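# Advance the two-cube desk calendar to tomorrow

## Task

The calendar currently shows today's date on its front, which is the side bearing the month name and facing the robot. Rearrange it so the front shows tomorrow's date with both digits the right way up. At the end both cubes must rest flat in the tray and stay there without the robot holding them. The robot must release them and back away, and must not tip over or finish leaning.

## Robot and tools

Robot: a wheeled cart with a pan-tilt head and two arms, left_arm and right_arm, each ending in a hand with one fixed jaw and one swinging jaw. The cart is 0.53 m wide and spans x = -0.35 to 0.07 m in the base frame. Each arm's vertical pan axis sits at x = -0.060, y = +0.155 (left) or -0.155 m (right). The shoulder is 0.03 m out from that axis and 0.89 m high. Link lengths: upper arm 0.116, forearm 0.135, hand 0.162 m. The fixed-jaw tip reaches at most about 0.44 m from its pan axis and cannot go below about 0.55 m above the floor.

Frames: the base frame has its origin on the floor between the drive wheels, x ahead, y to the left, z up. The reported left_hand and right_hand are fixed-jaw tip positions in this frame; a held object lies beside the tip, on the swinging-jaw side. Hand axes: z out along the fingers, y from swinging jaw toward fixed jaw. The odometry frame is where the base frame stood when the scene began. base_odometry counts wheel rotation only, so wheel slip shows up as false travel; heading grows to the left, range -3.142 to 3.142.

execute_actions: argument actions is a list holding one action (or empty, which only reports state and images). An action may contain base, joints, or both; the parts start together and may finish at different moments. base takes exactly one key: translate_m, a relative straight drive in metres from the current spot, positive forward, -1.4 to 1.4; or rotate_rad, a relative turn in place in radians, positive counter-clockwise seen from above, -3.2 to 3.2. The base cannot strafe. A base offset is measured from where the base last reported itself. joints is one dictionary covering both arms and the head, keyed by joint name, each value an absolute target angle in radians. Names and ranges (tolerance for done in brackets): head_pan_rad -3.2 to 3.2 (0.02), 0 ahead, positive left; head_tilt_rad -0.76 to 1.45 (0.02), 0 level, positive down; for each arm prefix left_arm_ or right_arm_: shoulder_pan_rad -1.919 to 1.919 (0.02), shoulder_lift_rad -1.745 to 1.745 (0.1), elbow_flex_rad -1.69 to 1.58 (0.07), wrist_flex_rad -1.658 to 1.658 (0.03), wrist_roll_rad -2.743 to 2.841 (0.02), gripper_rad 0 to 1.919 (0.03). Omitted joints or base may still be driving to earlier targets without any status showing it. Unknown keys or out-of-range numbers reject the whole call. cameras picks images: head_camera, left_wrist_camera, right_wrist_camera, or all; omitted or null gives all, [] gives none. The pictures line lists the order of returned images. If a result reports a stop, any later execute_actions, wait or finished_scene calls in the same reply are skipped.

wait: seconds from 0 to 10; nothing new is commanded and the same state and images come back. zoom_image: camera plus region [x0, y0, x1, y1] in pixels of that camera's most recent full image, origin top-left, at most 504 by 504. Images are 644x476. finished_scene: give the current scene number; it is final and ends the scene once the last command has been held, reporting success.

Joint geometry. Pan: at 0, left_arm points left and right_arm right; positive turns either clockwise from above; straight ahead is +1.571 for left, -1.571 for right. Bend: with lift, elbow and wrist flex all 0 the upper arm is tipped 0.24 rad outward from vertical and forearm and fingers are horizontal; positive values bend downward. Their sum gives finger angle below horizontal; 1.571 means pointing straight down, possible only with the forearm no more than 0.08 rad above horizontal. Roll: -1.522 closes the jaws across the arm's plane with the fixed jaw on the left looking outward; 1.619 puts it on the right; 0.049 closes them within the plane, fixed jaw below (level fingers) or toward the pan axis (downward fingers). Gripper opening between tips: 0 gives 0.003 m, 0.3 gives 0.026, 0.6 gives 0.049, 1 gives 0.076, 1.919 gives 0.106. The hand body protrudes about 0.08 m above level fingers with the fixed jaw left, below them with it right, so over furniture keep it left.

Stowed arm: shoulder_pan -1.75 (left) or 1.75 (right), shoulder_lift 0.05, elbow_flex 1.35, wrist_flex -1.55, wrist_roll -1.52. Stow in two steps when nothing loose is near: wrists first, then the other three. Leaving stow, do not move wrists first, or the hand may hit or jam on the cart. Turning in place with arms stowed needs 0.44 m of free radius around the origin; turning or reversing right beside a desk can snag the cart's rear and topple it.

Status lines: base_status and joint_status describe how the last accepted action ended. done for the base means the wheels turned the commanded amount, slip included. off_target means rest away from the target, possibly still pushing; for an unloaded free arm this signals load sag, an obstacle, or a tripped motor. time_out means the target was dropped and the joint holds where it stopped; contact_stop is never reported. "joint command not followed" with a cause line means a self-collision check (own links or the two arms; it ignores jaws, head, cart, held items, furniture) blocked that arm's targets; grippers still move. Blocked joints show not_followed and may be retried on each later action until valid targets are given. on_its_own lists motion you did not command. To stop a blocked joint pushing, set its target to its current reading. A holding gripper reads off_target; done means empty or barely gripping. Squeeze by targeting below the contact angle, strongest at 0.2 rad below; going lower adds little and can trip the jaw.

Sag: loaded joints settle on the gravity side of their target, more at long reach; compensate by the previous sag. Readings carry small errors, so hand positions may be off by centimetres. Overload: a joint held more than about 0.30 rad from target for about 2 s trips to 20 % torque, silently; the robot keeps holding your last command while you think. Reset by waiting until the reading settles, then targeting 0.2 rad from it on the side away from the offending target (or 0.04 rad past a range end, or the end itself for a jaw). Payload per hand: about 0.4 kg at full reach, 0.7 kg within 0.28 m of the pan axis; two hands close in, about 1 kg. Long holds heat shoulder_lift motors: MOTOR HOT appears from 55 °C, and at 70 °C an OVER-TEMPERATURE FAULT stops that arm and limps the hot motors, with limit_stop_at_motor_heat in joint_status; resend targets afterwards.

Avoid: dropping or flinging cubes, slamming, hard pushes, pulling on furniture in front (tipping risk), and arms striking or pressing on each other. Loose objects may occasionally be nudged by outside disturbances.

Each tool is called by a JSON object that holds its "api" and its "payload", one argument or row to a line.

## Session

{"api": "execute_actions", "payload": {
  "actions": []
}}

Scene clock: 0.00 s.
base_odometry: x=+0.000 y=+0.000 heading=+0.000 (m, m, rad; odometry frame)
base_status: not commanded
joint_positions: head_pan_rad=-0.024 head_tilt_rad=+0.010 left_arm_shoulder_pan_rad=-1.771 left_arm_shoulder_lift_rad=+0.081 left_arm_elbow_flex_rad=+1.334 left_arm_wrist_flex_rad=-1.548 left_arm_wrist_roll_rad=-1.505 left_arm_gripper_rad=+1.920 right_arm_shoulder_pan_rad=+1.717 right_arm_shoulder_lift_rad=+0.058 right_arm_elbow_flex_rad=+1.291 right_arm_wrist_flex_rad=-1.542 right_arm_wrist_roll_rad=-1.537 right_arm_gripper_rad=+1.920
joint_status: not commanded
left_hand: x=-0.3061 y=+0.0971 z=+0.8925 quat_wxyz=(-0.069, -0.655, -0.072, +0.749) (m; base frame)
right_hand: x=-0.3155 y=-0.1251 z=+0.9051 quat_wxyz=(-0.051, +0.633, -0.051, -0.771) (m; base frame)
pictures: head_camera, left_wrist_camera, right_wrist_camera
Images, in order (width x height): head_camera 644x476, left_wrist_camera 644x476, right_wrist_camera 644x476.

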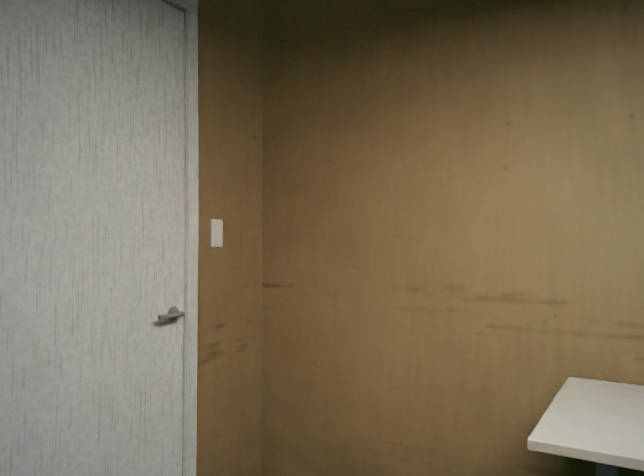

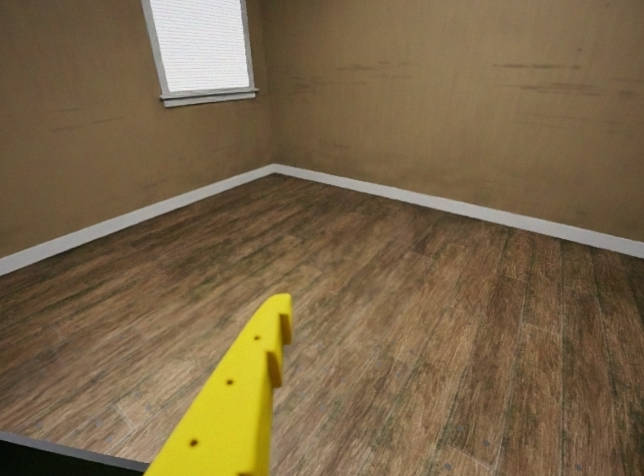

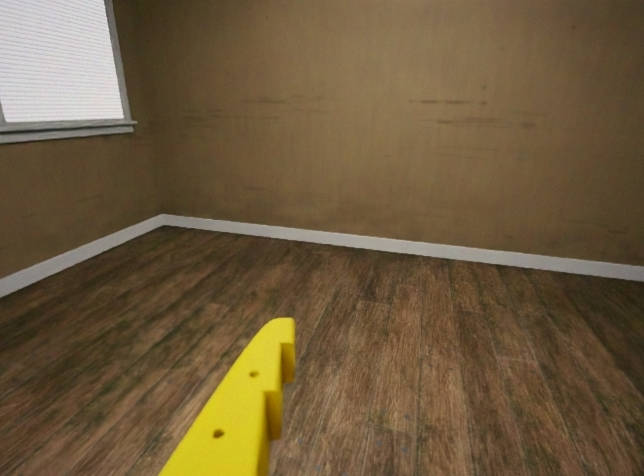

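{"api": "execute_actions", "payload": {
  "actions": [
    {"joints":{"head_pan_rad":-0.75,"head_tilt_rad":0.4}}
  ],
  "cameras": ["head_camera"]
}}

Scene clock: 5.33 s.
base_odometry: x=+0.000 y=+0.000 heading=+0.000 (m, m, rad; odometry frame)
base_status: not commanded
joint_positions: head_pan_rad=-0.740 head_tilt_rad=+0.393 left_arm_shoulder_pan_rad=-1.771 left_arm_shoulder_lift_rad=+0.081 left_arm_elbow_flex_rad=+1.334 left_arm_wrist_flex_rad=-1.548 left_arm_wrist_roll_rad=-1.505 left_arm_gripper_rad=+1.920 right_arm_shoulder_pan_rad=+1.717 right_arm_shoulder_lift_rad=+0.058 right_arm_elbow_flex_rad=+1.291 right_arm_wrist_flex_rad=-1.542 right_arm_wrist_roll_rad=-1.537 right_arm_gripper_rad=+1.920
joint_status: all done
left_hand: x=-0.3061 y=+0.0971 z=+0.8925 quat_wxyz=(-0.069, -0.655, -0.072, +0.749) (m; base frame)
right_hand: x=-0.3155 y=-0.1251 z=+0.9051 quat_wxyz=(-0.051, +0.633, -0.051, -0.771) (m; base frame)
pictures: head_camera
Images, in order (width x height): head_camera 644x476.

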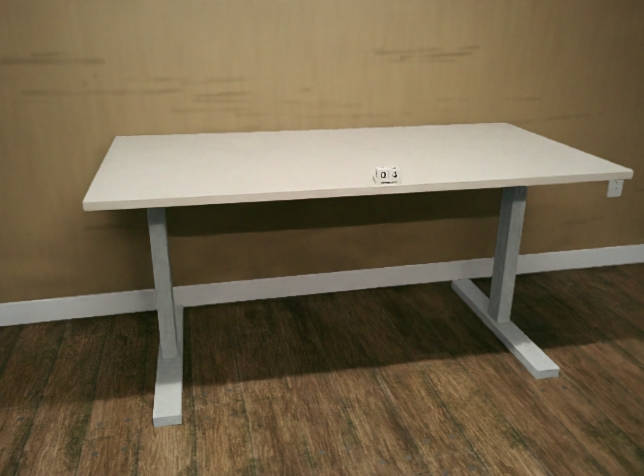

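{"api": "execute_actions", "payload": {
  "actions": [
    {"base":{"rotate_rad":-0.95}}
  ],
  "cameras": []
}}

{"api": "execute_actions", "payload": {
  "actions": [
    {"base":{"translate_m":0.75}}
  ],
  "cameras": []
}}

{"api": "execute_actions", "payload": {
  "actions": [
    {"base":{"rotate_rad":0.43},"joints":{"head_pan_rad":0,"head_tilt_rad":0.6}}
  ],
  "cameras": ["head_camera"]
}}

Scene clock: 16.97 s.
base_odometry: x=-0.001 y=+0.000 heading=-0.949 (m, m, rad; odometry frame)
base_status: done
joint_positions: head_pan_rad=-0.740 head_tilt_rad=+0.393 left_arm_shoulder_pan_rad=-1.771 left_arm_shoulder_lift_rad=+0.081 left_arm_elbow_flex_rad=+1.334 left_arm_wrist_flex_rad=-1.548 left_arm_wrist_roll_rad=-1.505 left_arm_gripper_rad=+1.920 right_arm_shoulder_pan_rad=+1.717 right_arm_shoulder_lift_rad=+0.058 right_arm_elbow_flex_rad=+1.291 right_arm_wrist_flex_rad=-1.542 right_arm_wrist_roll_rad=-1.537 right_arm_gripper_rad=+1.920
joint_status: not commanded
left_hand: x=-0.3061 y=+0.0971 z=+0.8925 quat_wxyz=(-0.069, -0.655, -0.072, +0.749) (m; base frame)
right_hand: x=-0.3155 y=-0.1251 z=+0.9051 quat_wxyz=(-0.051, +0.633, -0.051, -0.771) (m; base frame)
pictures: none
No camera images: the call's "cameras" was empty. Leave "cameras" out to get every camera's image.

Scene clock: 21.63 s.
base_odometry: x=+0.435 y=-0.610 heading=-0.949 (m, m, rad; odometry frame)
base_status: done
joint_positions: head_pan_rad=-0.740 head_tilt_rad=+0.393 left_arm_shoulder_pan_rad=-1.771 left_arm_shoulder_lift_rad=+0.081 left_arm_elbow_flex_rad=+1.334 left_arm_wrist_flex_rad=-1.548 left_arm_wrist_roll_rad=-1.505 left_arm_gripper_rad=+1.920 right_arm_shoulder_pan_rad=+1.717 right_arm_shoulder_lift_rad=+0.058 right_arm_elbow_flex_rad=+1.291 right_arm_wrist_flex_rad=-1.542 right_arm_wrist_roll_rad=-1.537 right_arm_gripper_rad=+1.920
joint_status: not commanded
left_hand: x=-0.3061 y=+0.0971 z=+0.8925 quat_wxyz=(-0.069, -0.655, -0.072, +0.749) (m; base frame)
right_hand: x=-0.3155 y=-0.1251 z=+0.9051 quat_wxyz=(-0.051, +0.633, -0.051, -0.771) (m; base frame)
pictures: none
No camera images: the call's "cameras" was empty. Leave "cameras" out to get every camera's image.

Scene clock: 22.93 s.
base_odometry: x=+0.434 y=-0.610 heading=-0.520 (m, m, rad; odometry frame)
base_status: done
joint_positions: head_pan_rad=-0.010 head_tilt_rad=+0.594 left_arm_shoulder_pan_rad=-1.771 left_arm_shoulder_lift_rad=+0.081 left_arm_elbow_flex_rad=+1.334 left_arm_wrist_flex_rad=-1.548 left_arm_wrist_roll_rad=-1.505 left_arm_gripper_rad=+1.920 right_arm_shoulder_pan_rad=+1.717 right_arm_shoulder_lift_rad=+0.058 right_arm_elbow_flex_rad=+1.291 right_arm_wrist_flex_rad=-1.542 right_arm_wrist_roll_rad=-1.537 right_arm_gripper_rad=+1.920
joint_status: all done
left_hand: x=-0.3061 y=+0.0971 z=+0.8925 quat_wxyz=(-0.069, -0.655, -0.072, +0.749) (m; base frame)
right_hand: x=-0.3155 y=-0.1251 z=+0.9051 quat_wxyz=(-0.051, +0.633, -0.051, -0.771) (m; base frame)
pictures: head_camera
Images, in order (width x height): head_camera 644x476.

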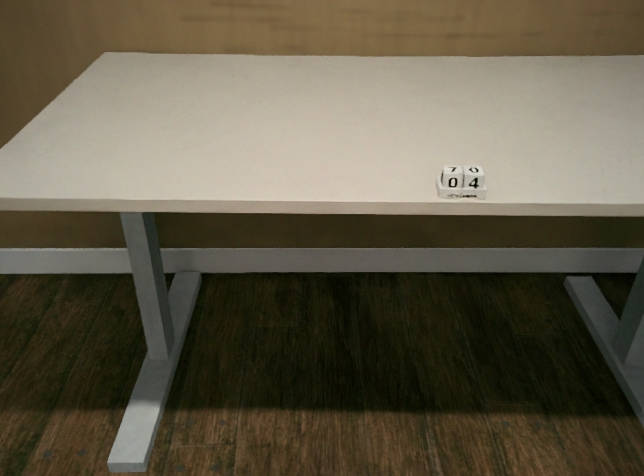

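{"api": "execute_actions", "payload": {
  "actions": [
    {"base":{"rotate_rad":-0.25},"joints":{"right_arm_shoulder_pan_rad":-1.571,"right_arm_shoulder_lift_rad":0.0,"right_arm_elbow_flex_rad":0}}
  ],
  "cameras": []
}}

{"api": "execute_actions", "payload": {
  "actions": [
    {"base":{"translate_m":0.37},"joints":{"right_arm_wrist_flex_rad":1.2,"right_arm_wrist_roll_rad":0.049,"right_arm_gripper_rad":0.7}}
  ],
  "cameras": []
}}

{"api": "execute_actions", "payload": {
  "actions": [
    {"base":{"rotate_rad":0.24},"joints":{"head_tilt_rad":0.9}}
  ],
  "cameras": ["head_camera","right_wrist_camera"]
}}

Scene clock: 35.87 s.
base_odometry: x=+0.434 y=-0.610 heading=-0.765 (m, m, rad; odometry frame)
base_status: done
joint_positions: head_pan_rad=-0.010 head_tilt_rad=+0.594 left_arm_shoulder_pan_rad=-1.771 left_arm_shoulder_lift_rad=+0.081 left_arm_elbow_flex_rad=+1.334 left_arm_wrist_flex_rad=-1.548 left_arm_wrist_roll_rad=-1.505 left_arm_gripper_rad=+1.920 right_arm_shoulder_pan_rad=-1.565 right_arm_shoulder_lift_rad=+0.035 right_arm_elbow_flex_rad=+0.030 right_arm_wrist_flex_rad=-1.542 right_arm_wrist_roll_rad=-1.537 right_arm_gripper_rad=+1.920
joint_status: all done
left_hand: x=-0.3061 y=+0.0971 z=+0.8925 quat_wxyz=(-0.069, -0.655, -0.072, +0.749) (m; base frame)
right_hand: x=+0.1523 y=-0.1484 z=+1.1618 quat_wxyz=(+0.999, +0.000, +0.047, +0.005) (m; base frame)
pictures: none
No camera images: the call's "cameras" was empty. Leave "cameras" out to get every camera's image.

Scene clock: 38.63 s.
base_odometry: x=+0.702 y=-0.866 heading=-0.766 (m, m, rad; odometry frame)
base_status: done
joint_positions: head_pan_rad=-0.010 head_tilt_rad=+0.594 left_arm_shoulder_pan_rad=-1.771 left_arm_shoulder_lift_rad=+0.081 left_arm_elbow_flex_rad=+1.334 left_arm_wrist_flex_rad=-1.548 left_arm_wrist_roll_rad=-1.505 left_arm_gripper_rad=+1.920 right_arm_shoulder_pan_rad=-1.565 right_arm_shoulder_lift_rad=+0.035 right_arm_elbow_flex_rad=+0.030 right_arm_wrist_flex_rad=+1.190 right_arm_wrist_roll_rad=+0.042 right_arm_gripper_rad=+0.708
joint_status: all done
left_hand: x=-0.3061 y=+0.0971 z=+0.8925 quat_wxyz=(-0.069, -0.655, -0.072, +0.749) (m; base frame)
right_hand: x=+0.1797 y=-0.1566 z=+0.8470 quat_wxyz=(+0.112, -0.694, +0.703, -0.111) (m; base frame)
pictures: none
No camera images: the call's "cameras" was empty. Leave "cameras" out to get every camera's image.

Scene clock: 39.63 s.
base_odometry: x=+0.702 y=-0.866 heading=-0.528 (m, m, rad; odometry frame)
base_status: done
joint_positions: head_pan_rad=-0.010 head_tilt_rad=+0.895 left_arm_shoulder_pan_rad=-1.771 left_arm_shoulder_lift_rad=+0.081 left_arm_elbow_flex_rad=+1.334 left_arm_wrist_flex_rad=-1.548 left_arm_wrist_roll_rad=-1.505 left_arm_gripper_rad=+1.920 right_arm_shoulder_pan_rad=-1.567 right_arm_shoulder_lift_rad=+0.035 right_arm_elbow_flex_rad=+0.030 right_arm_wrist_flex_rad=+1.190 right_arm_wrist_roll_rad=+0.042 right_arm_gripper_rad=+0.708
joint_status: all done
left_hand: x=-0.3061 y=+0.0971 z=+0.8925 quat_wxyz=(-0.069, -0.655, -0.072, +0.749) (m; base frame)
right_hand: x=+0.1797 y=-0.1563 z=+0.8470 quat_wxyz=(+0.112, -0.694, +0.702, -0.111) (m; base frame)
pictures: head_camera, right_wrist_camera
Images, in order (width x height): head_camera 644x476, right_wrist_camera 644x476.

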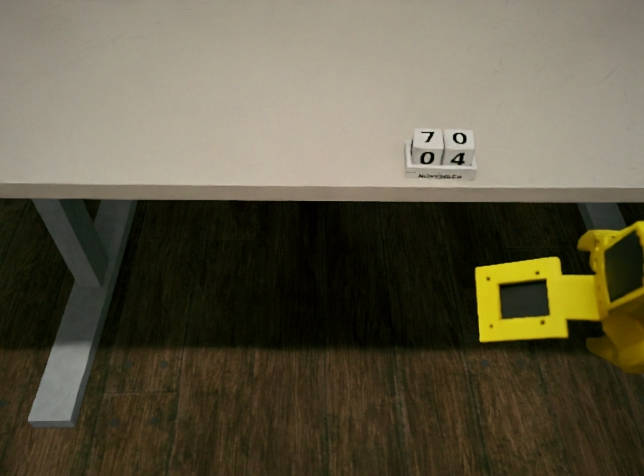

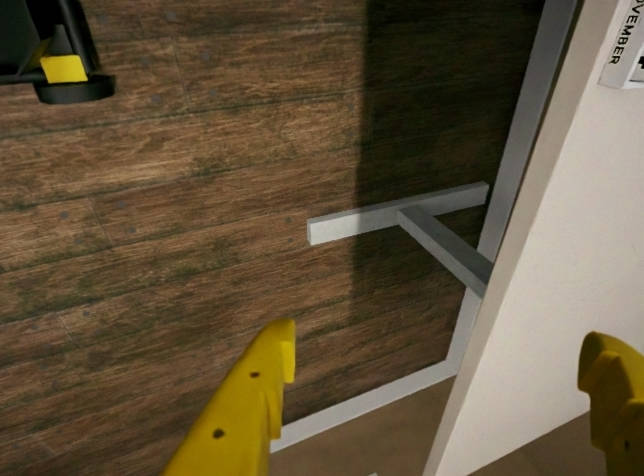

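{"api": "execute_actions", "payload": {
  "actions": [
    {"base":{"translate_m":0.22},"joints":{"head_tilt_rad":1.1,"right_arm_wrist_flex_rad":1.0,"right_arm_shoulder_pan_rad":-1.2,"right_arm_wrist_roll_rad":-2.7}}
  ],
  "cameras": ["head_camera","right_wrist_camera"]
}}

Scene clock: 51.40 s.
base_odometry: x=+0.892 y=-0.976 heading=-0.526 (m, m, rad; odometry frame)
base_status: done
joint_positions: head_pan_rad=-0.010 head_tilt_rad=+1.095 left_arm_shoulder_pan_rad=-1.771 left_arm_shoulder_lift_rad=+0.081 left_arm_elbow_flex_rad=+1.334 left_arm_wrist_flex_rad=-1.548 left_arm_wrist_roll_rad=-1.505 left_arm_gripper_rad=+1.920 right_arm_shoulder_pan_rad=-1.205 right_arm_shoulder_lift_rad=+0.035 right_arm_elbow_flex_rad=+0.030 right_arm_wrist_flex_rad=+1.018 right_arm_wrist_roll_rad=-2.694 right_arm_gripper_rad=+0.708
joint_status: all done
left_hand: x=-0.3061 y=+0.0971 z=+0.8925 quat_wxyz=(-0.069, -0.655, -0.072, +0.749) (m; base frame)
right_hand: x=+0.2015 y=-0.2519 z=+0.8636 quat_wxyz=(+0.222, +0.675, +0.698, +0.095) (m; base frame)
pictures: head_camera, right_wrist_camera
Images, in order (width x height): head_camera 644x476, right_wrist_camera 644x476.

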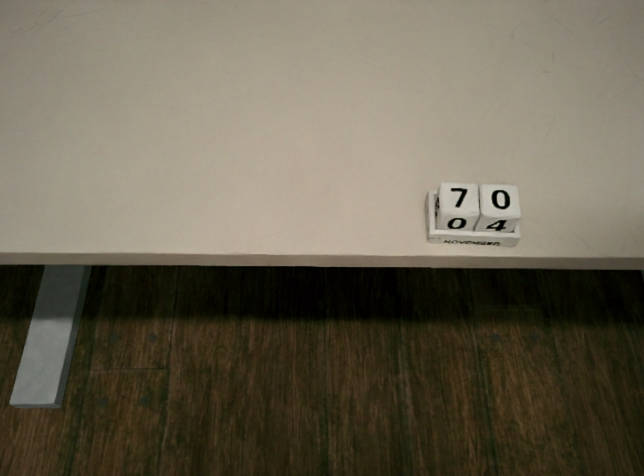

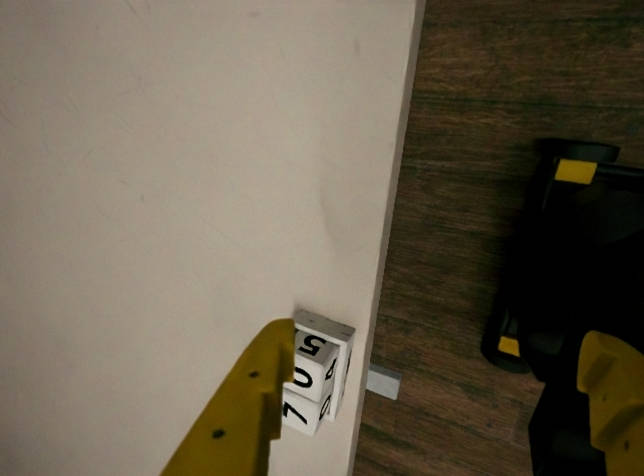

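{"api": "zoom_image", "payload": {
  "camera": "right_wrist_camera",
  "region": [240, 290, 420, 450]
}}

Region (240, 290, 420, 450) of right_wrist_camera's 644x476 image, scaled by 2.800.

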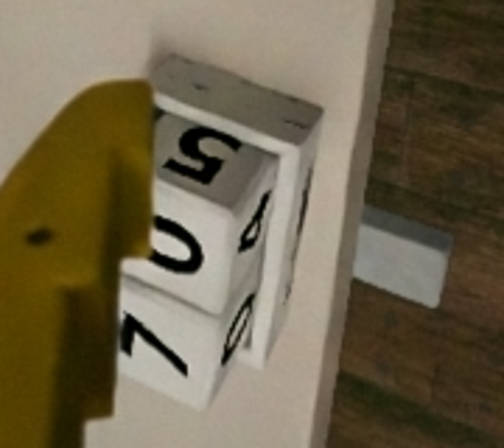

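{"api": "execute_actions", "payload": {
  "actions": [
    {"base":{"translate_m":0.06},"joints":{"head_tilt_rad":1.15,"head_pan_rad":-0.3,"right_arm_wrist_flex_rad":1.33,"right_arm_shoulder_pan_rad":-1.59,"right_arm_wrist_roll_rad":0.049,"right_arm_shoulder_lift_rad":0.5,"right_arm_elbow_flex_rad":-0.35}}
  ],
  "cameras": ["head_camera","right_wrist_camera"]
}}

Scene clock: 67.63 s.
base_odometry: x=+0.944 y=-1.007 heading=-0.528 (m, m, rad; odometry frame)
base_status: done
joint_positions: head_pan_rad=-0.290 head_tilt_rad=+1.145 left_arm_shoulder_pan_rad=-1.771 left_arm_shoulder_lift_rad=+0.081 left_arm_elbow_flex_rad=+1.334 left_arm_wrist_flex_rad=-1.548 left_arm_wrist_roll_rad=-1.505 left_arm_gripper_rad=+1.920 right_arm_shoulder_pan_rad=-1.584 right_arm_shoulder_lift_rad=+0.509 right_arm_elbow_flex_rad=-0.318 right_arm_wrist_flex_rad=+1.318 right_arm_wrist_roll_rad=+0.042 right_arm_gripper_rad=+0.708
joint_status: all done
left_hand: x=-0.3061 y=+0.0971 z=+0.8925 quat_wxyz=(-0.069, -0.655, -0.072, +0.749) (m; base frame)
right_hand: x=+0.1851 y=-0.1522 z=+0.7975 quat_wxyz=(+0.022, -0.709, +0.705, -0.022) (m; base frame)
pictures: head_camera, right_wrist_camera
Images, in order (width x height): head_camera 644x476, right_wrist_camera 644x476.

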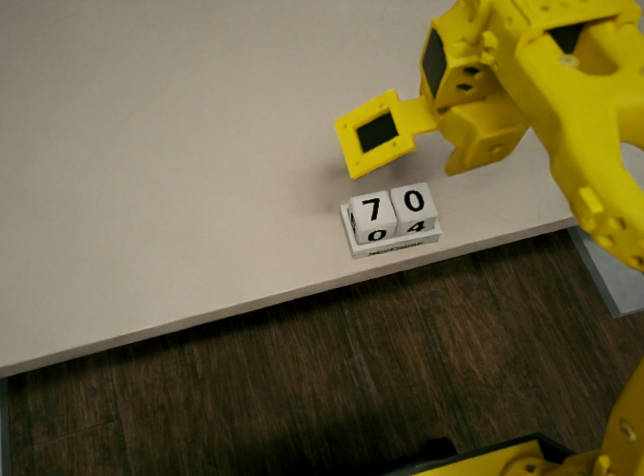

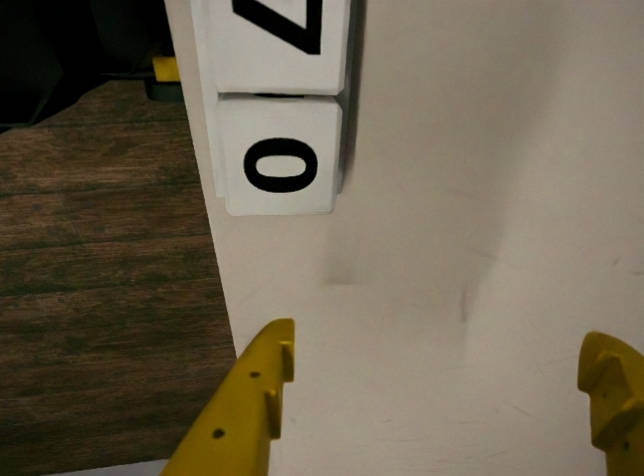

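{"api": "execute_actions", "payload": {
  "actions": [
    {"base":{"translate_m":-0.03},"joints":{"right_arm_wrist_flex_rad":1.24,"right_arm_shoulder_pan_rad":-1.65,"right_arm_wrist_roll_rad":-0.03,"right_arm_shoulder_lift_rad":0.6,"right_arm_elbow_flex_rad":-0.32}}
  ],
  "cameras": ["head_camera","right_wrist_camera"]
}}

Scene clock: 74.97 s.
base_odometry: x=+0.917 y=-0.991 heading=-0.527 (m, m, rad; odometry frame)
base_status: done
joint_positions: head_pan_rad=-0.290 head_tilt_rad=+1.145 left_arm_shoulder_pan_rad=-1.771 left_arm_shoulder_lift_rad=+0.081 left_arm_elbow_flex_rad=+1.334 left_arm_wrist_flex_rad=-1.548 left_arm_wrist_roll_rad=-1.505 left_arm_gripper_rad=+1.920 right_arm_shoulder_pan_rad=-1.645 right_arm_shoulder_lift_rad=+0.610 right_arm_elbow_flex_rad=-0.317 right_arm_wrist_flex_rad=+1.252 right_arm_wrist_roll_rad=-0.021 right_arm_gripper_rad=+0.708
joint_status: all done
left_hand: x=-0.3061 y=+0.0971 z=+0.8925 quat_wxyz=(-0.069, -0.655, -0.072, +0.749) (m; base frame)
right_hand: x=+0.1839 y=-0.1367 z=+0.7755 quat_wxyz=(+0.009, -0.709, +0.705, -0.008) (m; base frame)
pictures: head_camera, right_wrist_camera
Images, in order (width x height): head_camera 644x476, right_wrist_camera 644x476.

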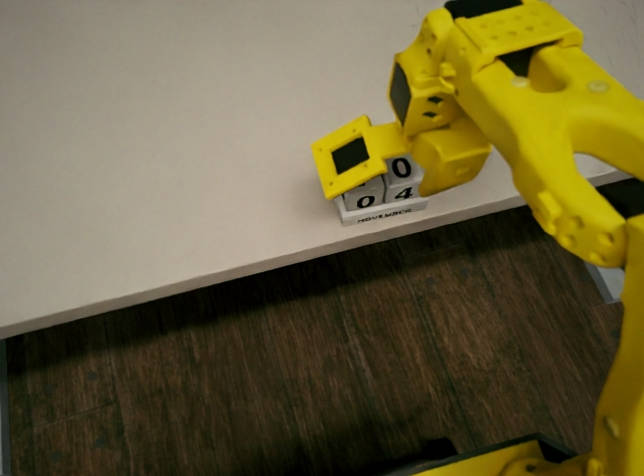

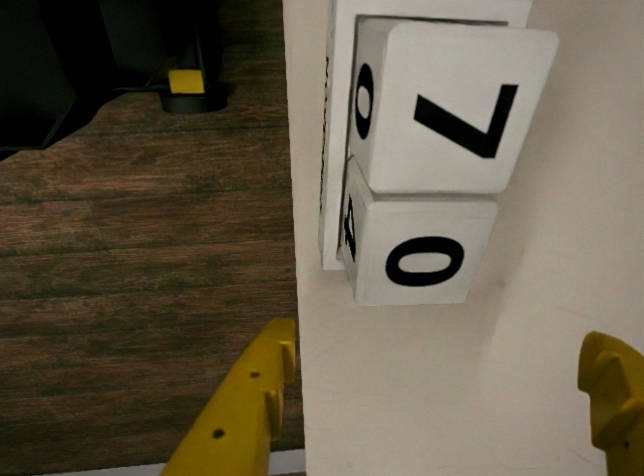

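{"api": "execute_actions", "payload": {
  "actions": [
    {"base":{"translate_m":0.008},"joints":{"right_arm_wrist_flex_rad":1.12,"right_arm_shoulder_pan_rad":-1.67,"right_arm_shoulder_lift_rad":0.69,"right_arm_elbow_flex_rad":-0.29}}
  ],
  "cameras": ["head_camera","right_wrist_camera"]
}}

Scene clock: 82.00 s.
base_odometry: x=+0.925 y=-0.995 heading=-0.527 (m, m, rad; odometry frame)
base_status: done
joint_positions: head_pan_rad=-0.290 head_tilt_rad=+1.145 left_arm_shoulder_pan_rad=-1.771 left_arm_shoulder_lift_rad=+0.081 left_arm_elbow_flex_rad=+1.334 left_arm_wrist_flex_rad=-1.548 left_arm_wrist_roll_rad=-1.505 left_arm_gripper_rad=+1.920 right_arm_shoulder_pan_rad=-1.664 right_arm_shoulder_lift_rad=+0.700 right_arm_elbow_flex_rad=-0.286 right_arm_wrist_flex_rad=+1.133 right_arm_wrist_roll_rad=-0.021 right_arm_gripper_rad=+0.708
joint_status: all done
left_hand: x=-0.3061 y=+0.0971 z=+0.8925 quat_wxyz=(-0.069, -0.655, -0.072, +0.749) (m; base frame)
right_hand: x=+0.1847 y=-0.1321 z=+0.7518 quat_wxyz=(+0.009, -0.715, +0.699, -0.008) (m; base frame)
pictures: head_camera, right_wrist_camera
Images, in order (width x height): head_camera 644x476, right_wrist_camera 644x476.

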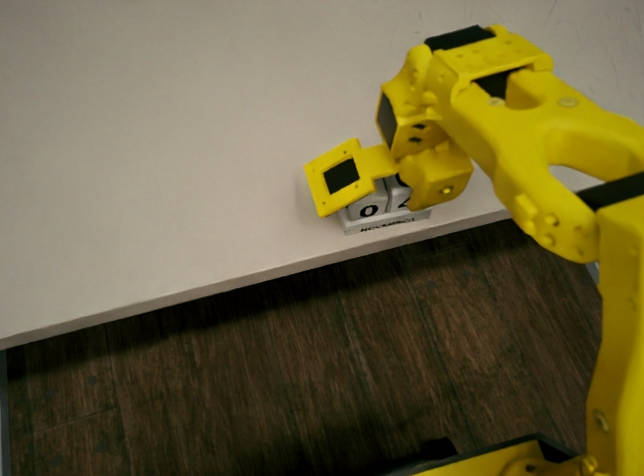

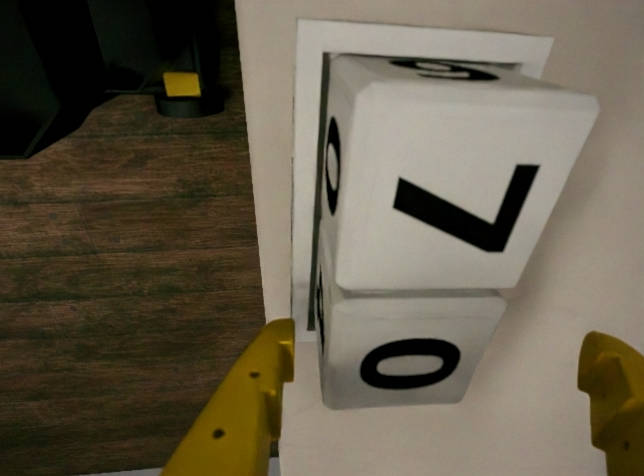

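Good; down ~1.4cm more.

{"api": "execute_actions", "payload": {
  "actions": [
    {"joints":{"right_arm_wrist_flex_rad":1.04,"right_arm_wrist_roll_rad":-0.06,"right_arm_shoulder_lift_rad":0.755,"right_arm_elbow_flex_rad":-0.29}}
  ],
  "cameras": ["right_wrist_camera"]
}}

{"api": "execute_actions", "payload": {
  "actions": [
    {"joints":{"right_arm_gripper_rad":0.22}}
  ],
  "cameras": ["right_wrist_camera"]
}}

{"api": "execute_actions", "payload": {
  "actions": [
    {"joints":{"right_arm_wrist_flex_rad":1.3,"right_arm_shoulder_lift_rad":0.5,"right_arm_elbow_flex_rad":-0.35}}
  ],
  "cameras": ["head_camera","right_wrist_camera"]
}}

Scene clock: 89.47 s.
base_odometry: x=+0.925 y=-0.995 heading=-0.528 (m, m, rad; odometry frame)
base_status: not commanded
joint_positions: head_pan_rad=-0.290 head_tilt_rad=+1.145 left_arm_shoulder_pan_rad=-1.771 left_arm_shoulder_lift_rad=+0.081 left_arm_elbow_flex_rad=+1.334 left_arm_wrist_flex_rad=-1.548 left_arm_wrist_roll_rad=-1.505 left_arm_gripper_rad=+1.920 right_arm_shoulder_pan_rad=-1.664 right_arm_shoulder_lift_rad=+0.757 right_arm_elbow_flex_rad=-0.286 right_arm_wrist_flex_rad=+1.067 right_arm_wrist_roll_rad=-0.052 right_arm_gripper_rad=+0.708
joint_status: all done
left_hand: x=-0.3061 y=+0.0971 z=+0.8925 quat_wxyz=(-0.069, -0.655, -0.072, +0.749) (m; base frame)
right_hand: x=+0.1869 y=-0.1316 z=+0.7393 quat_wxyz=(+0.013, -0.704, +0.710, -0.010) (m; base frame)
pictures: right_wrist_camera
Images, in order (width x height): right_wrist_camera 644x476.

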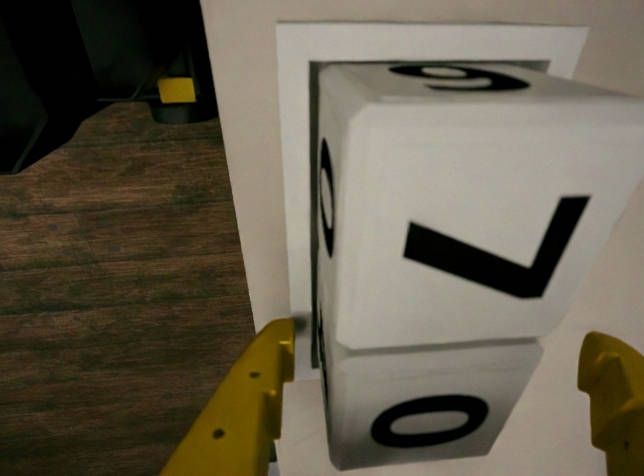

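Scene clock: 90.23 s.
base_odometry: x=+0.925 y=-0.995 heading=-0.528 (m, m, rad; odometry frame)
base_status: not commanded
joint_positions: head_pan_rad=-0.290 head_tilt_rad=+1.145 left_arm_shoulder_pan_rad=-1.771 left_arm_shoulder_lift_rad=+0.081 left_arm_elbow_flex_rad=+1.334 left_arm_wrist_flex_rad=-1.548 left_arm_wrist_roll_rad=-1.505 left_arm_gripper_rad=+1.920 right_arm_shoulder_pan_rad=-1.664 right_arm_shoulder_lift_rad=+0.757 right_arm_elbow_flex_rad=-0.287 right_arm_wrist_flex_rad=+1.056 right_arm_wrist_roll_rad=-0.052 right_arm_gripper_rad=+0.368
joint_status: right_arm_gripper_rad off_target (ended at +0.368, target +0.220)
left_hand: x=-0.3061 y=+0.0971 z=+0.8925 quat_wxyz=(-0.069, -0.655, -0.072, +0.749) (m; base frame)
right_hand: x=+0.1889 y=-0.1314 z=+0.7394 quat_wxyz=(+0.017, -0.704, +0.710, -0.014) (m; base frame)
pictures: right_wrist_camera
Images, in order (width x height): right_wrist_camera 644x476.

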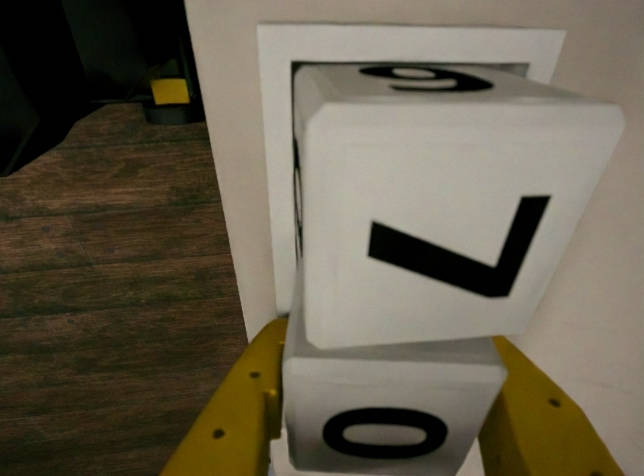

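Scene clock: 91.17 s.
base_odometry: x=+0.925 y=-0.995 heading=-0.528 (m, m, rad; odometry frame)
base_status: not commanded
joint_positions: head_pan_rad=-0.290 head_tilt_rad=+1.145 left_arm_shoulder_pan_rad=-1.771 left_arm_shoulder_lift_rad=+0.081 left_arm_elbow_flex_rad=+1.334 left_arm_wrist_flex_rad=-1.548 left_arm_wrist_roll_rad=-1.505 left_arm_gripper_rad=+1.920 right_arm_shoulder_pan_rad=-1.664 right_arm_shoulder_lift_rad=+0.556 right_arm_elbow_flex_rad=-0.320 right_arm_wrist_flex_rad=+1.289 right_arm_wrist_roll_rad=-0.052 right_arm_gripper_rad=+0.368
joint_status: all done
left_hand: x=-0.3061 y=+0.0971 z=+0.8925 quat_wxyz=(-0.069, -0.655, -0.072, +0.749) (m; base frame)
right_hand: x=+0.1842 y=-0.1319 z=+0.7875 quat_wxyz=(+0.017, -0.704, +0.710, -0.014) (m; base frame)
pictures: head_camera, right_wrist_camera
Images, in order (width x height): head_camera 644x476, right_wrist_camera 644x476.

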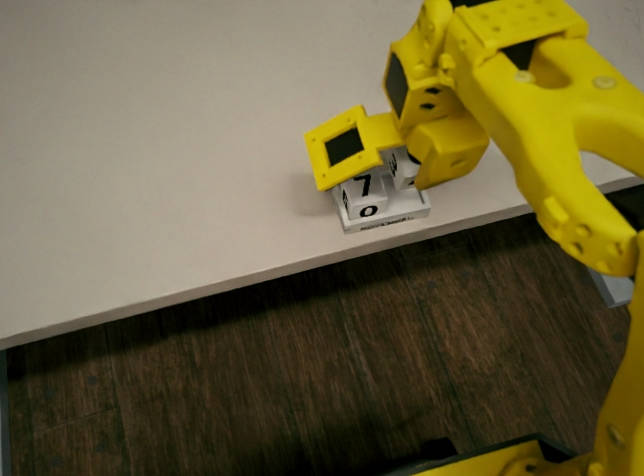

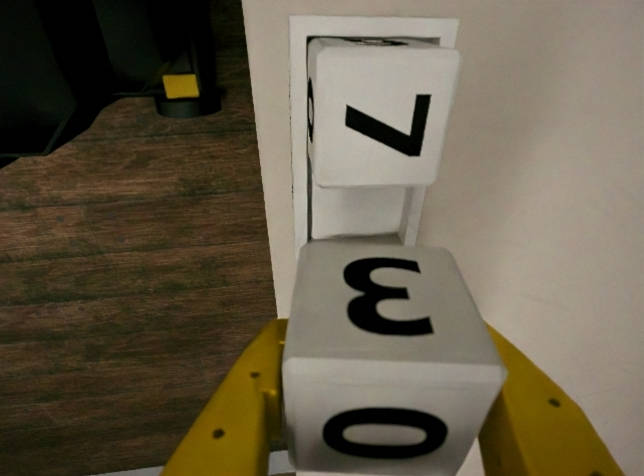

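{"api": "execute_actions", "payload": {
  "actions": [
    {"base":{"translate_m":0.04},"joints":{"right_arm_shoulder_pan_rad":-1.38,"right_arm_wrist_roll_rad":-1.63,"head_pan_rad":-0.6}}
  ],
  "cameras": []
}}

{"api": "execute_actions", "payload": {
  "actions": [
    {"joints":{"right_arm_wrist_flex_rad":1.03,"right_arm_shoulder_lift_rad":0.765,"right_arm_elbow_flex_rad":-0.29}}
  ],
  "cameras": ["head_camera","right_wrist_camera"]
}}

{"api": "execute_actions", "payload": {
  "actions": [
    {"joints":{"right_arm_gripper_rad":0.7}}
  ],
  "cameras": ["right_wrist_camera"]
}}

{"api": "execute_actions", "payload": {
  "actions": [
    {"joints":{"right_arm_wrist_flex_rad":1.2,"right_arm_shoulder_lift_rad":0.58,"right_arm_elbow_flex_rad":-0.32}}
  ],
  "cameras": []
}}

{"api": "execute_actions", "payload": {
  "actions": [
    {"base":{"translate_m":-0.014},"joints":{"right_arm_shoulder_pan_rad":-1.35,"right_arm_wrist_roll_rad":-0.015}}
  ],
  "cameras": ["head_camera","right_wrist_camera"]
}}

Scene clock: 103.00 s.
base_odometry: x=+0.960 y=-1.016 heading=-0.529 (m, m, rad; odometry frame)
base_status: done
joint_positions: head_pan_rad=-0.590 head_tilt_rad=+1.145 left_arm_shoulder_pan_rad=-1.771 left_arm_shoulder_lift_rad=+0.081 left_arm_elbow_flex_rad=+1.334 left_arm_wrist_flex_rad=-1.548 left_arm_wrist_roll_rad=-1.505 left_arm_gripper_rad=+1.920 right_arm_shoulder_pan_rad=-1.386 right_arm_shoulder_lift_rad=+0.555 right_arm_elbow_flex_rad=-0.320 right_arm_wrist_flex_rad=+1.291 right_arm_wrist_roll_rad=-1.623 right_arm_gripper_rad=+0.368
joint_status: all done
left_hand: x=-0.3061 y=+0.0971 z=+0.8925 quat_wxyz=(-0.069, -0.655, -0.072, +0.749) (m; base frame)
right_hand: x=+0.1908 y=-0.1940 z=+0.7882 quat_wxyz=(+0.022, +0.142, +0.990, -0.001) (m; base frame)
pictures: none
No camera images: the call's "cameras" was empty. Leave "cameras" out to get every camera's image.

Scene clock: 103.97 s.
base_odometry: x=+0.960 y=-1.016 heading=-0.529 (m, m, rad; odometry frame)
base_status: not commanded
joint_positions: head_pan_rad=-0.590 head_tilt_rad=+1.145 left_arm_shoulder_pan_rad=-1.771 left_arm_shoulder_lift_rad=+0.081 left_arm_elbow_flex_rad=+1.334 left_arm_wrist_flex_rad=-1.548 left_arm_wrist_roll_rad=-1.505 left_arm_gripper_rad=+1.920 right_arm_shoulder_pan_rad=-1.386 right_arm_shoulder_lift_rad=+0.777 right_arm_elbow_flex_rad=-0.284 right_arm_wrist_flex_rad=+1.042 right_arm_wrist_roll_rad=-1.623 right_arm_gripper_rad=+0.368
joint_status: all done
left_hand: x=-0.3061 y=+0.0971 z=+0.8925 quat_wxyz=(-0.069, -0.655, -0.072, +0.749) (m; base frame)
right_hand: x=+0.1940 y=-0.1946 z=+0.7350 quat_wxyz=(+0.018, +0.142, +0.990, -0.001) (m; base frame)
pictures: head_camera, right_wrist_camera
Images, in order (width x height): head_camera 644x476, right_wrist_camera 644x476.

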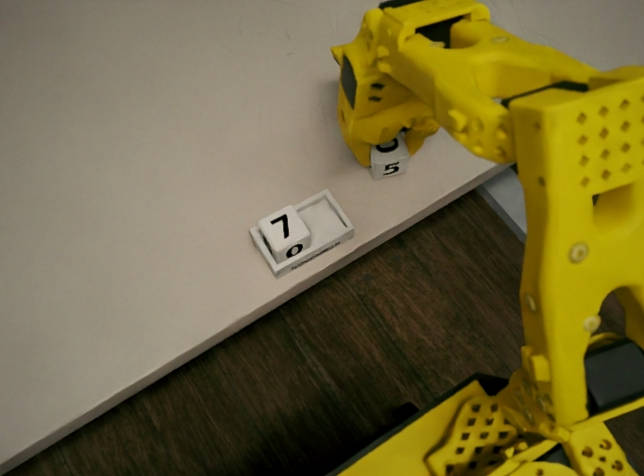

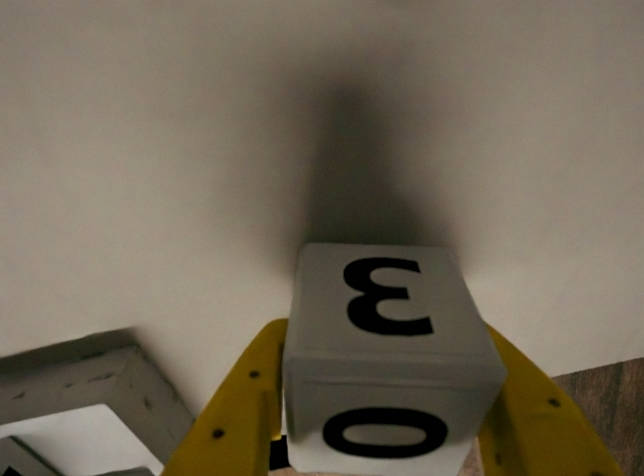

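Scene clock: 104.73 s.
base_odometry: x=+0.960 y=-1.016 heading=-0.529 (m, m, rad; odometry frame)
base_status: not commanded
joint_positions: head_pan_rad=-0.590 head_tilt_rad=+1.145 left_arm_shoulder_pan_rad=-1.771 left_arm_shoulder_lift_rad=+0.081 left_arm_elbow_flex_rad=+1.334 left_arm_wrist_flex_rad=-1.548 left_arm_wrist_roll_rad=-1.505 left_arm_gripper_rad=+1.920 right_arm_shoulder_pan_rad=-1.386 right_arm_shoulder_lift_rad=+0.777 right_arm_elbow_flex_rad=-0.284 right_arm_wrist_flex_rad=+1.042 right_arm_wrist_roll_rad=-1.623 right_arm_gripper_rad=+0.690
joint_status: all done
left_hand: x=-0.3061 y=+0.0971 z=+0.8925 quat_wxyz=(-0.069, -0.655, -0.072, +0.749) (m; base frame)
right_hand: x=+0.1940 y=-0.1946 z=+0.7350 quat_wxyz=(+0.018, +0.142, +0.990, -0.001) (m; base frame)
pictures: right_wrist_camera
Images, in order (width x height): right_wrist_camera 644x476.

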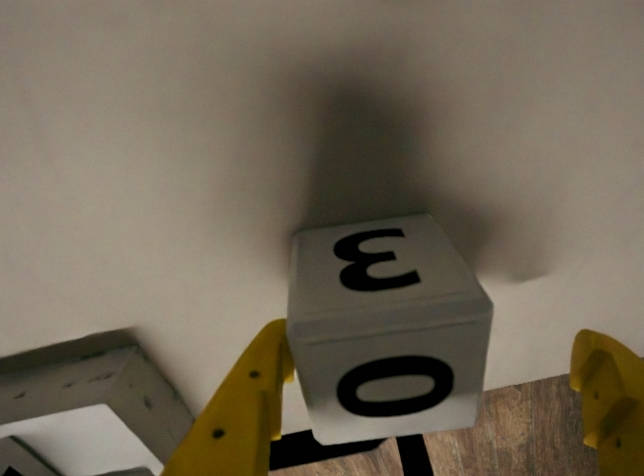

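Scene clock: 105.57 s.
base_odometry: x=+0.960 y=-1.016 heading=-0.529 (m, m, rad; odometry frame)
base_status: not commanded
joint_positions: head_pan_rad=-0.590 head_tilt_rad=+1.145 left_arm_shoulder_pan_rad=-1.771 left_arm_shoulder_lift_rad=+0.081 left_arm_elbow_flex_rad=+1.334 left_arm_wrist_flex_rad=-1.548 left_arm_wrist_roll_rad=-1.505 left_arm_gripper_rad=+1.920 right_arm_shoulder_pan_rad=-1.386 right_arm_shoulder_lift_rad=+0.636 right_arm_elbow_flex_rad=-0.292 right_arm_wrist_flex_rad=+1.190 right_arm_wrist_roll_rad=-1.623 right_arm_gripper_rad=+0.691
joint_status: all done
left_hand: x=-0.3061 y=+0.0971 z=+0.8925 quat_wxyz=(-0.069, -0.655, -0.072, +0.749) (m; base frame)
right_hand: x=+0.1922 y=-0.1943 z=+0.7669 quat_wxyz=(+0.019, +0.142, +0.990, -0.001) (m; base frame)
pictures: none
No camera images: the call's "cameras" was empty. Leave "cameras" out to get every camera's image.

Scene clock: 107.57 s.
base_odometry: x=+0.947 y=-1.008 heading=-0.529 (m, m, rad; odometry frame)
base_status: done
joint_positions: head_pan_rad=-0.590 head_tilt_rad=+1.145 left_arm_shoulder_pan_rad=-1.771 left_arm_shoulder_lift_rad=+0.081 left_arm_elbow_flex_rad=+1.334 left_arm_wrist_flex_rad=-1.548 left_arm_wrist_roll_rad=-1.505 left_arm_gripper_rad=+1.920 right_arm_shoulder_pan_rad=-1.355 right_arm_shoulder_lift_rad=+0.634 right_arm_elbow_flex_rad=-0.292 right_arm_wrist_flex_rad=+1.190 right_arm_wrist_roll_rad=-0.023 right_arm_gripper_rad=+0.691
joint_status: all done
left_hand: x=-0.3061 y=+0.0971 z=+0.8925 quat_wxyz=(-0.069, -0.655, -0.072, +0.749) (m; base frame)
right_hand: x=+0.1812 y=-0.2076 z=+0.7670 quat_wxyz=(+0.013, -0.599, +0.801, -0.015) (m; base frame)
pictures: head_camera, right_wrist_camera
Images, in order (width x height): head_camera 644x476, right_wrist_camera 644x476.

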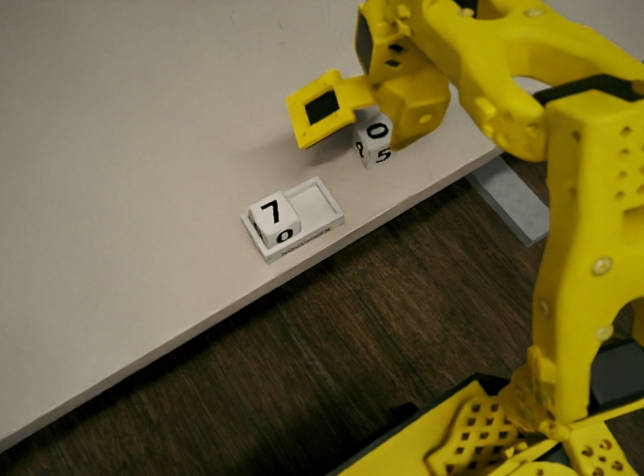

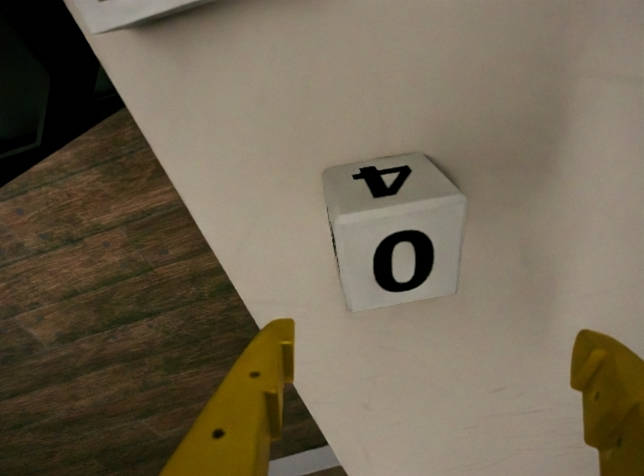

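{"api": "execute_actions", "payload": {
  "actions": [
    {"joints":{"right_arm_wrist_flex_rad":1.0,"right_arm_wrist_roll_rad":0.12,"right_arm_shoulder_lift_rad":0.795,"right_arm_elbow_flex_rad":-0.29}}
  ],
  "cameras": ["right_wrist_camera"]
}}

{"api": "execute_actions", "payload": {
  "actions": [
    {"joints":{"right_arm_gripper_rad":0.22}}
  ],
  "cameras": ["right_wrist_camera"]
}}

{"api": "execute_actions", "payload": {
  "actions": [
    {"joints":{"right_arm_wrist_flex_rad":1.3,"right_arm_shoulder_lift_rad":0.5,"right_arm_elbow_flex_rad":-0.35}}
  ],
  "cameras": []
}}

{"api": "execute_actions", "payload": {
  "actions": [
    {"base":{"translate_m":-0.026},"joints":{"right_arm_shoulder_pan_rad":-1.67,"right_arm_wrist_roll_rad":-0.05}}
  ],
  "cameras": ["head_camera","right_wrist_camera"]
}}

Scene clock: 117.10 s.
base_odometry: x=+0.947 y=-1.008 heading=-0.529 (m, m, rad; odometry frame)
base_status: not commanded
joint_positions: head_pan_rad=-0.590 head_tilt_rad=+1.145 left_arm_shoulder_pan_rad=-1.771 left_arm_shoulder_lift_rad=+0.081 left_arm_elbow_flex_rad=+1.334 left_arm_wrist_flex_rad=-1.548 left_arm_wrist_roll_rad=-1.505 left_arm_gripper_rad=+1.920 right_arm_shoulder_pan_rad=-1.355 right_arm_shoulder_lift_rad=+0.806 right_arm_elbow_flex_rad=-0.286 right_arm_wrist_flex_rad=+1.013 right_arm_wrist_roll_rad=+0.112 right_arm_gripper_rad=+0.691
joint_status: all done
left_hand: x=-0.3061 y=+0.0971 z=+0.8925 quat_wxyz=(-0.069, -0.655, -0.072, +0.749) (m; base frame)
right_hand: x=+0.1828 y=-0.2091 z=+0.7284 quat_wxyz=(+0.011, -0.651, +0.759, -0.015) (m; base frame)
pictures: right_wrist_camera
Images, in order (width x height): right_wrist_camera 644x476.

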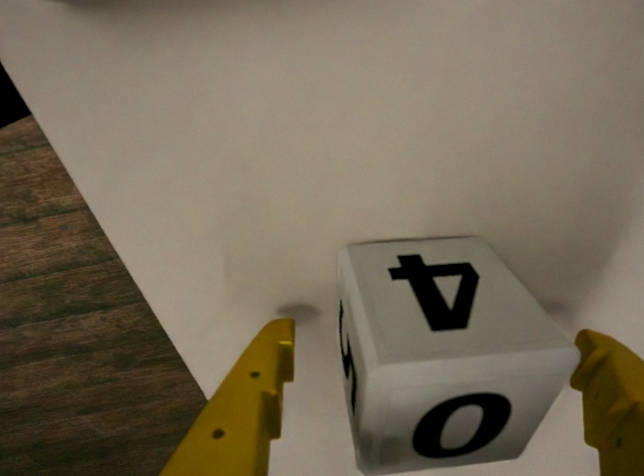

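Scene clock: 117.87 s.
base_odometry: x=+0.947 y=-1.008 heading=-0.529 (m, m, rad; odometry frame)
base_status: not commanded
joint_positions: head_pan_rad=-0.590 head_tilt_rad=+1.145 left_arm_shoulder_pan_rad=-1.771 left_arm_shoulder_lift_rad=+0.081 left_arm_elbow_flex_rad=+1.334 left_arm_wrist_flex_rad=-1.548 left_arm_wrist_roll_rad=-1.505 left_arm_gripper_rad=+1.920 right_arm_shoulder_pan_rad=-1.355 right_arm_shoulder_lift_rad=+0.806 right_arm_elbow_flex_rad=-0.286 right_arm_wrist_flex_rad=+1.012 right_arm_wrist_roll_rad=+0.112 right_arm_gripper_rad=+0.366
joint_status: right_arm_gripper_rad off_target (ended at +0.366, target +0.220)
left_hand: x=-0.3061 y=+0.0971 z=+0.8925 quat_wxyz=(-0.069, -0.655, -0.072, +0.749) (m; base frame)
right_hand: x=+0.1831 y=-0.2091 z=+0.7284 quat_wxyz=(+0.012, -0.651, +0.759, -0.016) (m; base frame)
pictures: right_wrist_camera
Images, in order (width x height): right_wrist_camera 644x476.

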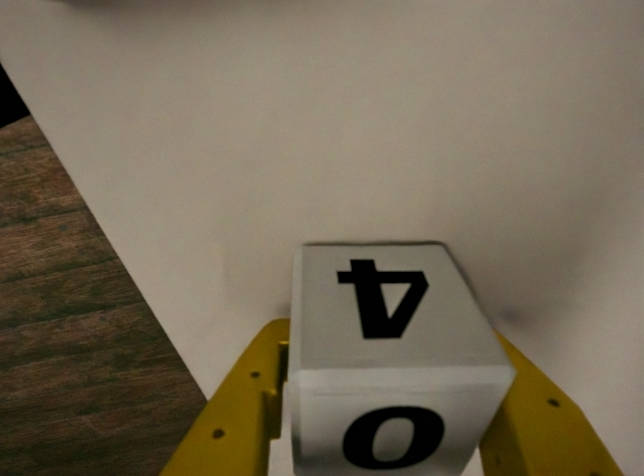

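Scene clock: 118.83 s.
base_odometry: x=+0.947 y=-1.008 heading=-0.529 (m, m, rad; odometry frame)
base_status: not commanded
joint_positions: head_pan_rad=-0.590 head_tilt_rad=+1.145 left_arm_shoulder_pan_rad=-1.771 left_arm_shoulder_lift_rad=+0.081 left_arm_elbow_flex_rad=+1.334 left_arm_wrist_flex_rad=-1.548 left_arm_wrist_roll_rad=-1.505 left_arm_gripper_rad=+1.920 right_arm_shoulder_pan_rad=-1.355 right_arm_shoulder_lift_rad=+0.556 right_arm_elbow_flex_rad=-0.320 right_arm_wrist_flex_rad=+1.289 right_arm_wrist_roll_rad=+0.112 right_arm_gripper_rad=+0.366
joint_status: all done
left_hand: x=-0.3061 y=+0.0971 z=+0.8925 quat_wxyz=(-0.069, -0.655, -0.072, +0.749) (m; base frame)
right_hand: x=+0.1795 y=-0.2083 z=+0.7875 quat_wxyz=(+0.014, -0.651, +0.759, -0.018) (m; base frame)
pictures: none
No camera images: the call's "cameras" was empty. Leave "cameras" out to get every camera's image.

Scene clock: 119.80 s.
base_odometry: x=+0.924 y=-0.995 heading=-0.528 (m, m, rad; odometry frame)
base_status: done
joint_positions: head_pan_rad=-0.590 head_tilt_rad=+1.145 left_arm_shoulder_pan_rad=-1.771 left_arm_shoulder_lift_rad=+0.081 left_arm_elbow_flex_rad=+1.334 left_arm_wrist_flex_rad=-1.548 left_arm_wrist_roll_rad=-1.505 left_arm_gripper_rad=+1.920 right_arm_shoulder_pan_rad=-1.664 right_arm_shoulder_lift_rad=+0.556 right_arm_elbow_flex_rad=-0.320 right_arm_wrist_flex_rad=+1.291 right_arm_wrist_roll_rad=-0.041 right_arm_gripper_rad=+0.366
joint_status: all done
left_hand: x=-0.3061 y=+0.0971 z=+0.8925 quat_wxyz=(-0.069, -0.655, -0.072, +0.749) (m; base frame)
right_hand: x=+0.1840 y=-0.1320 z=+0.7875 quat_wxyz=(+0.017, -0.708, +0.706, -0.014) (m; base frame)
pictures: head_camera, right_wrist_camera
Images, in order (width x height): head_camera 644x476, right_wrist_camera 644x476.

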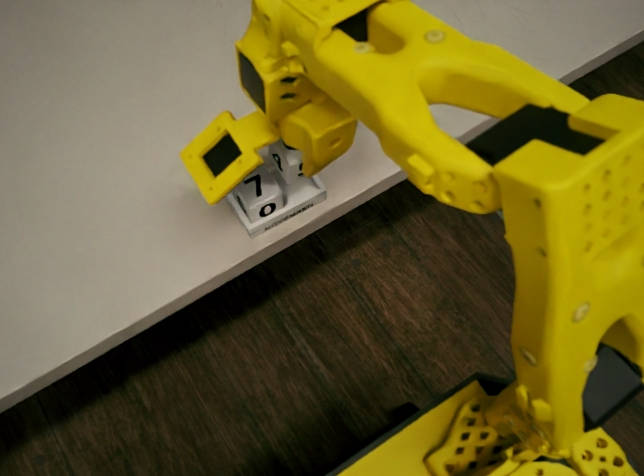

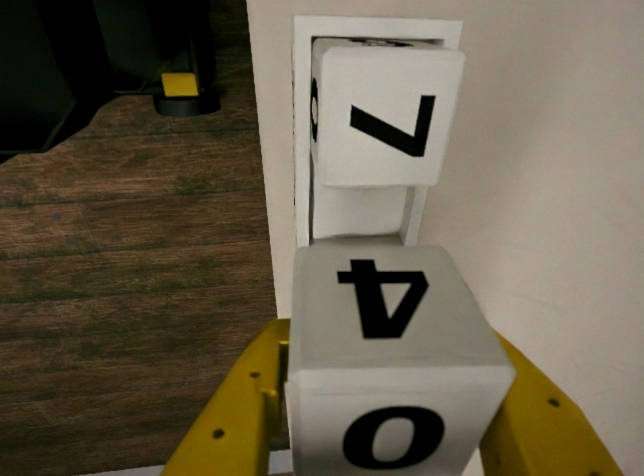

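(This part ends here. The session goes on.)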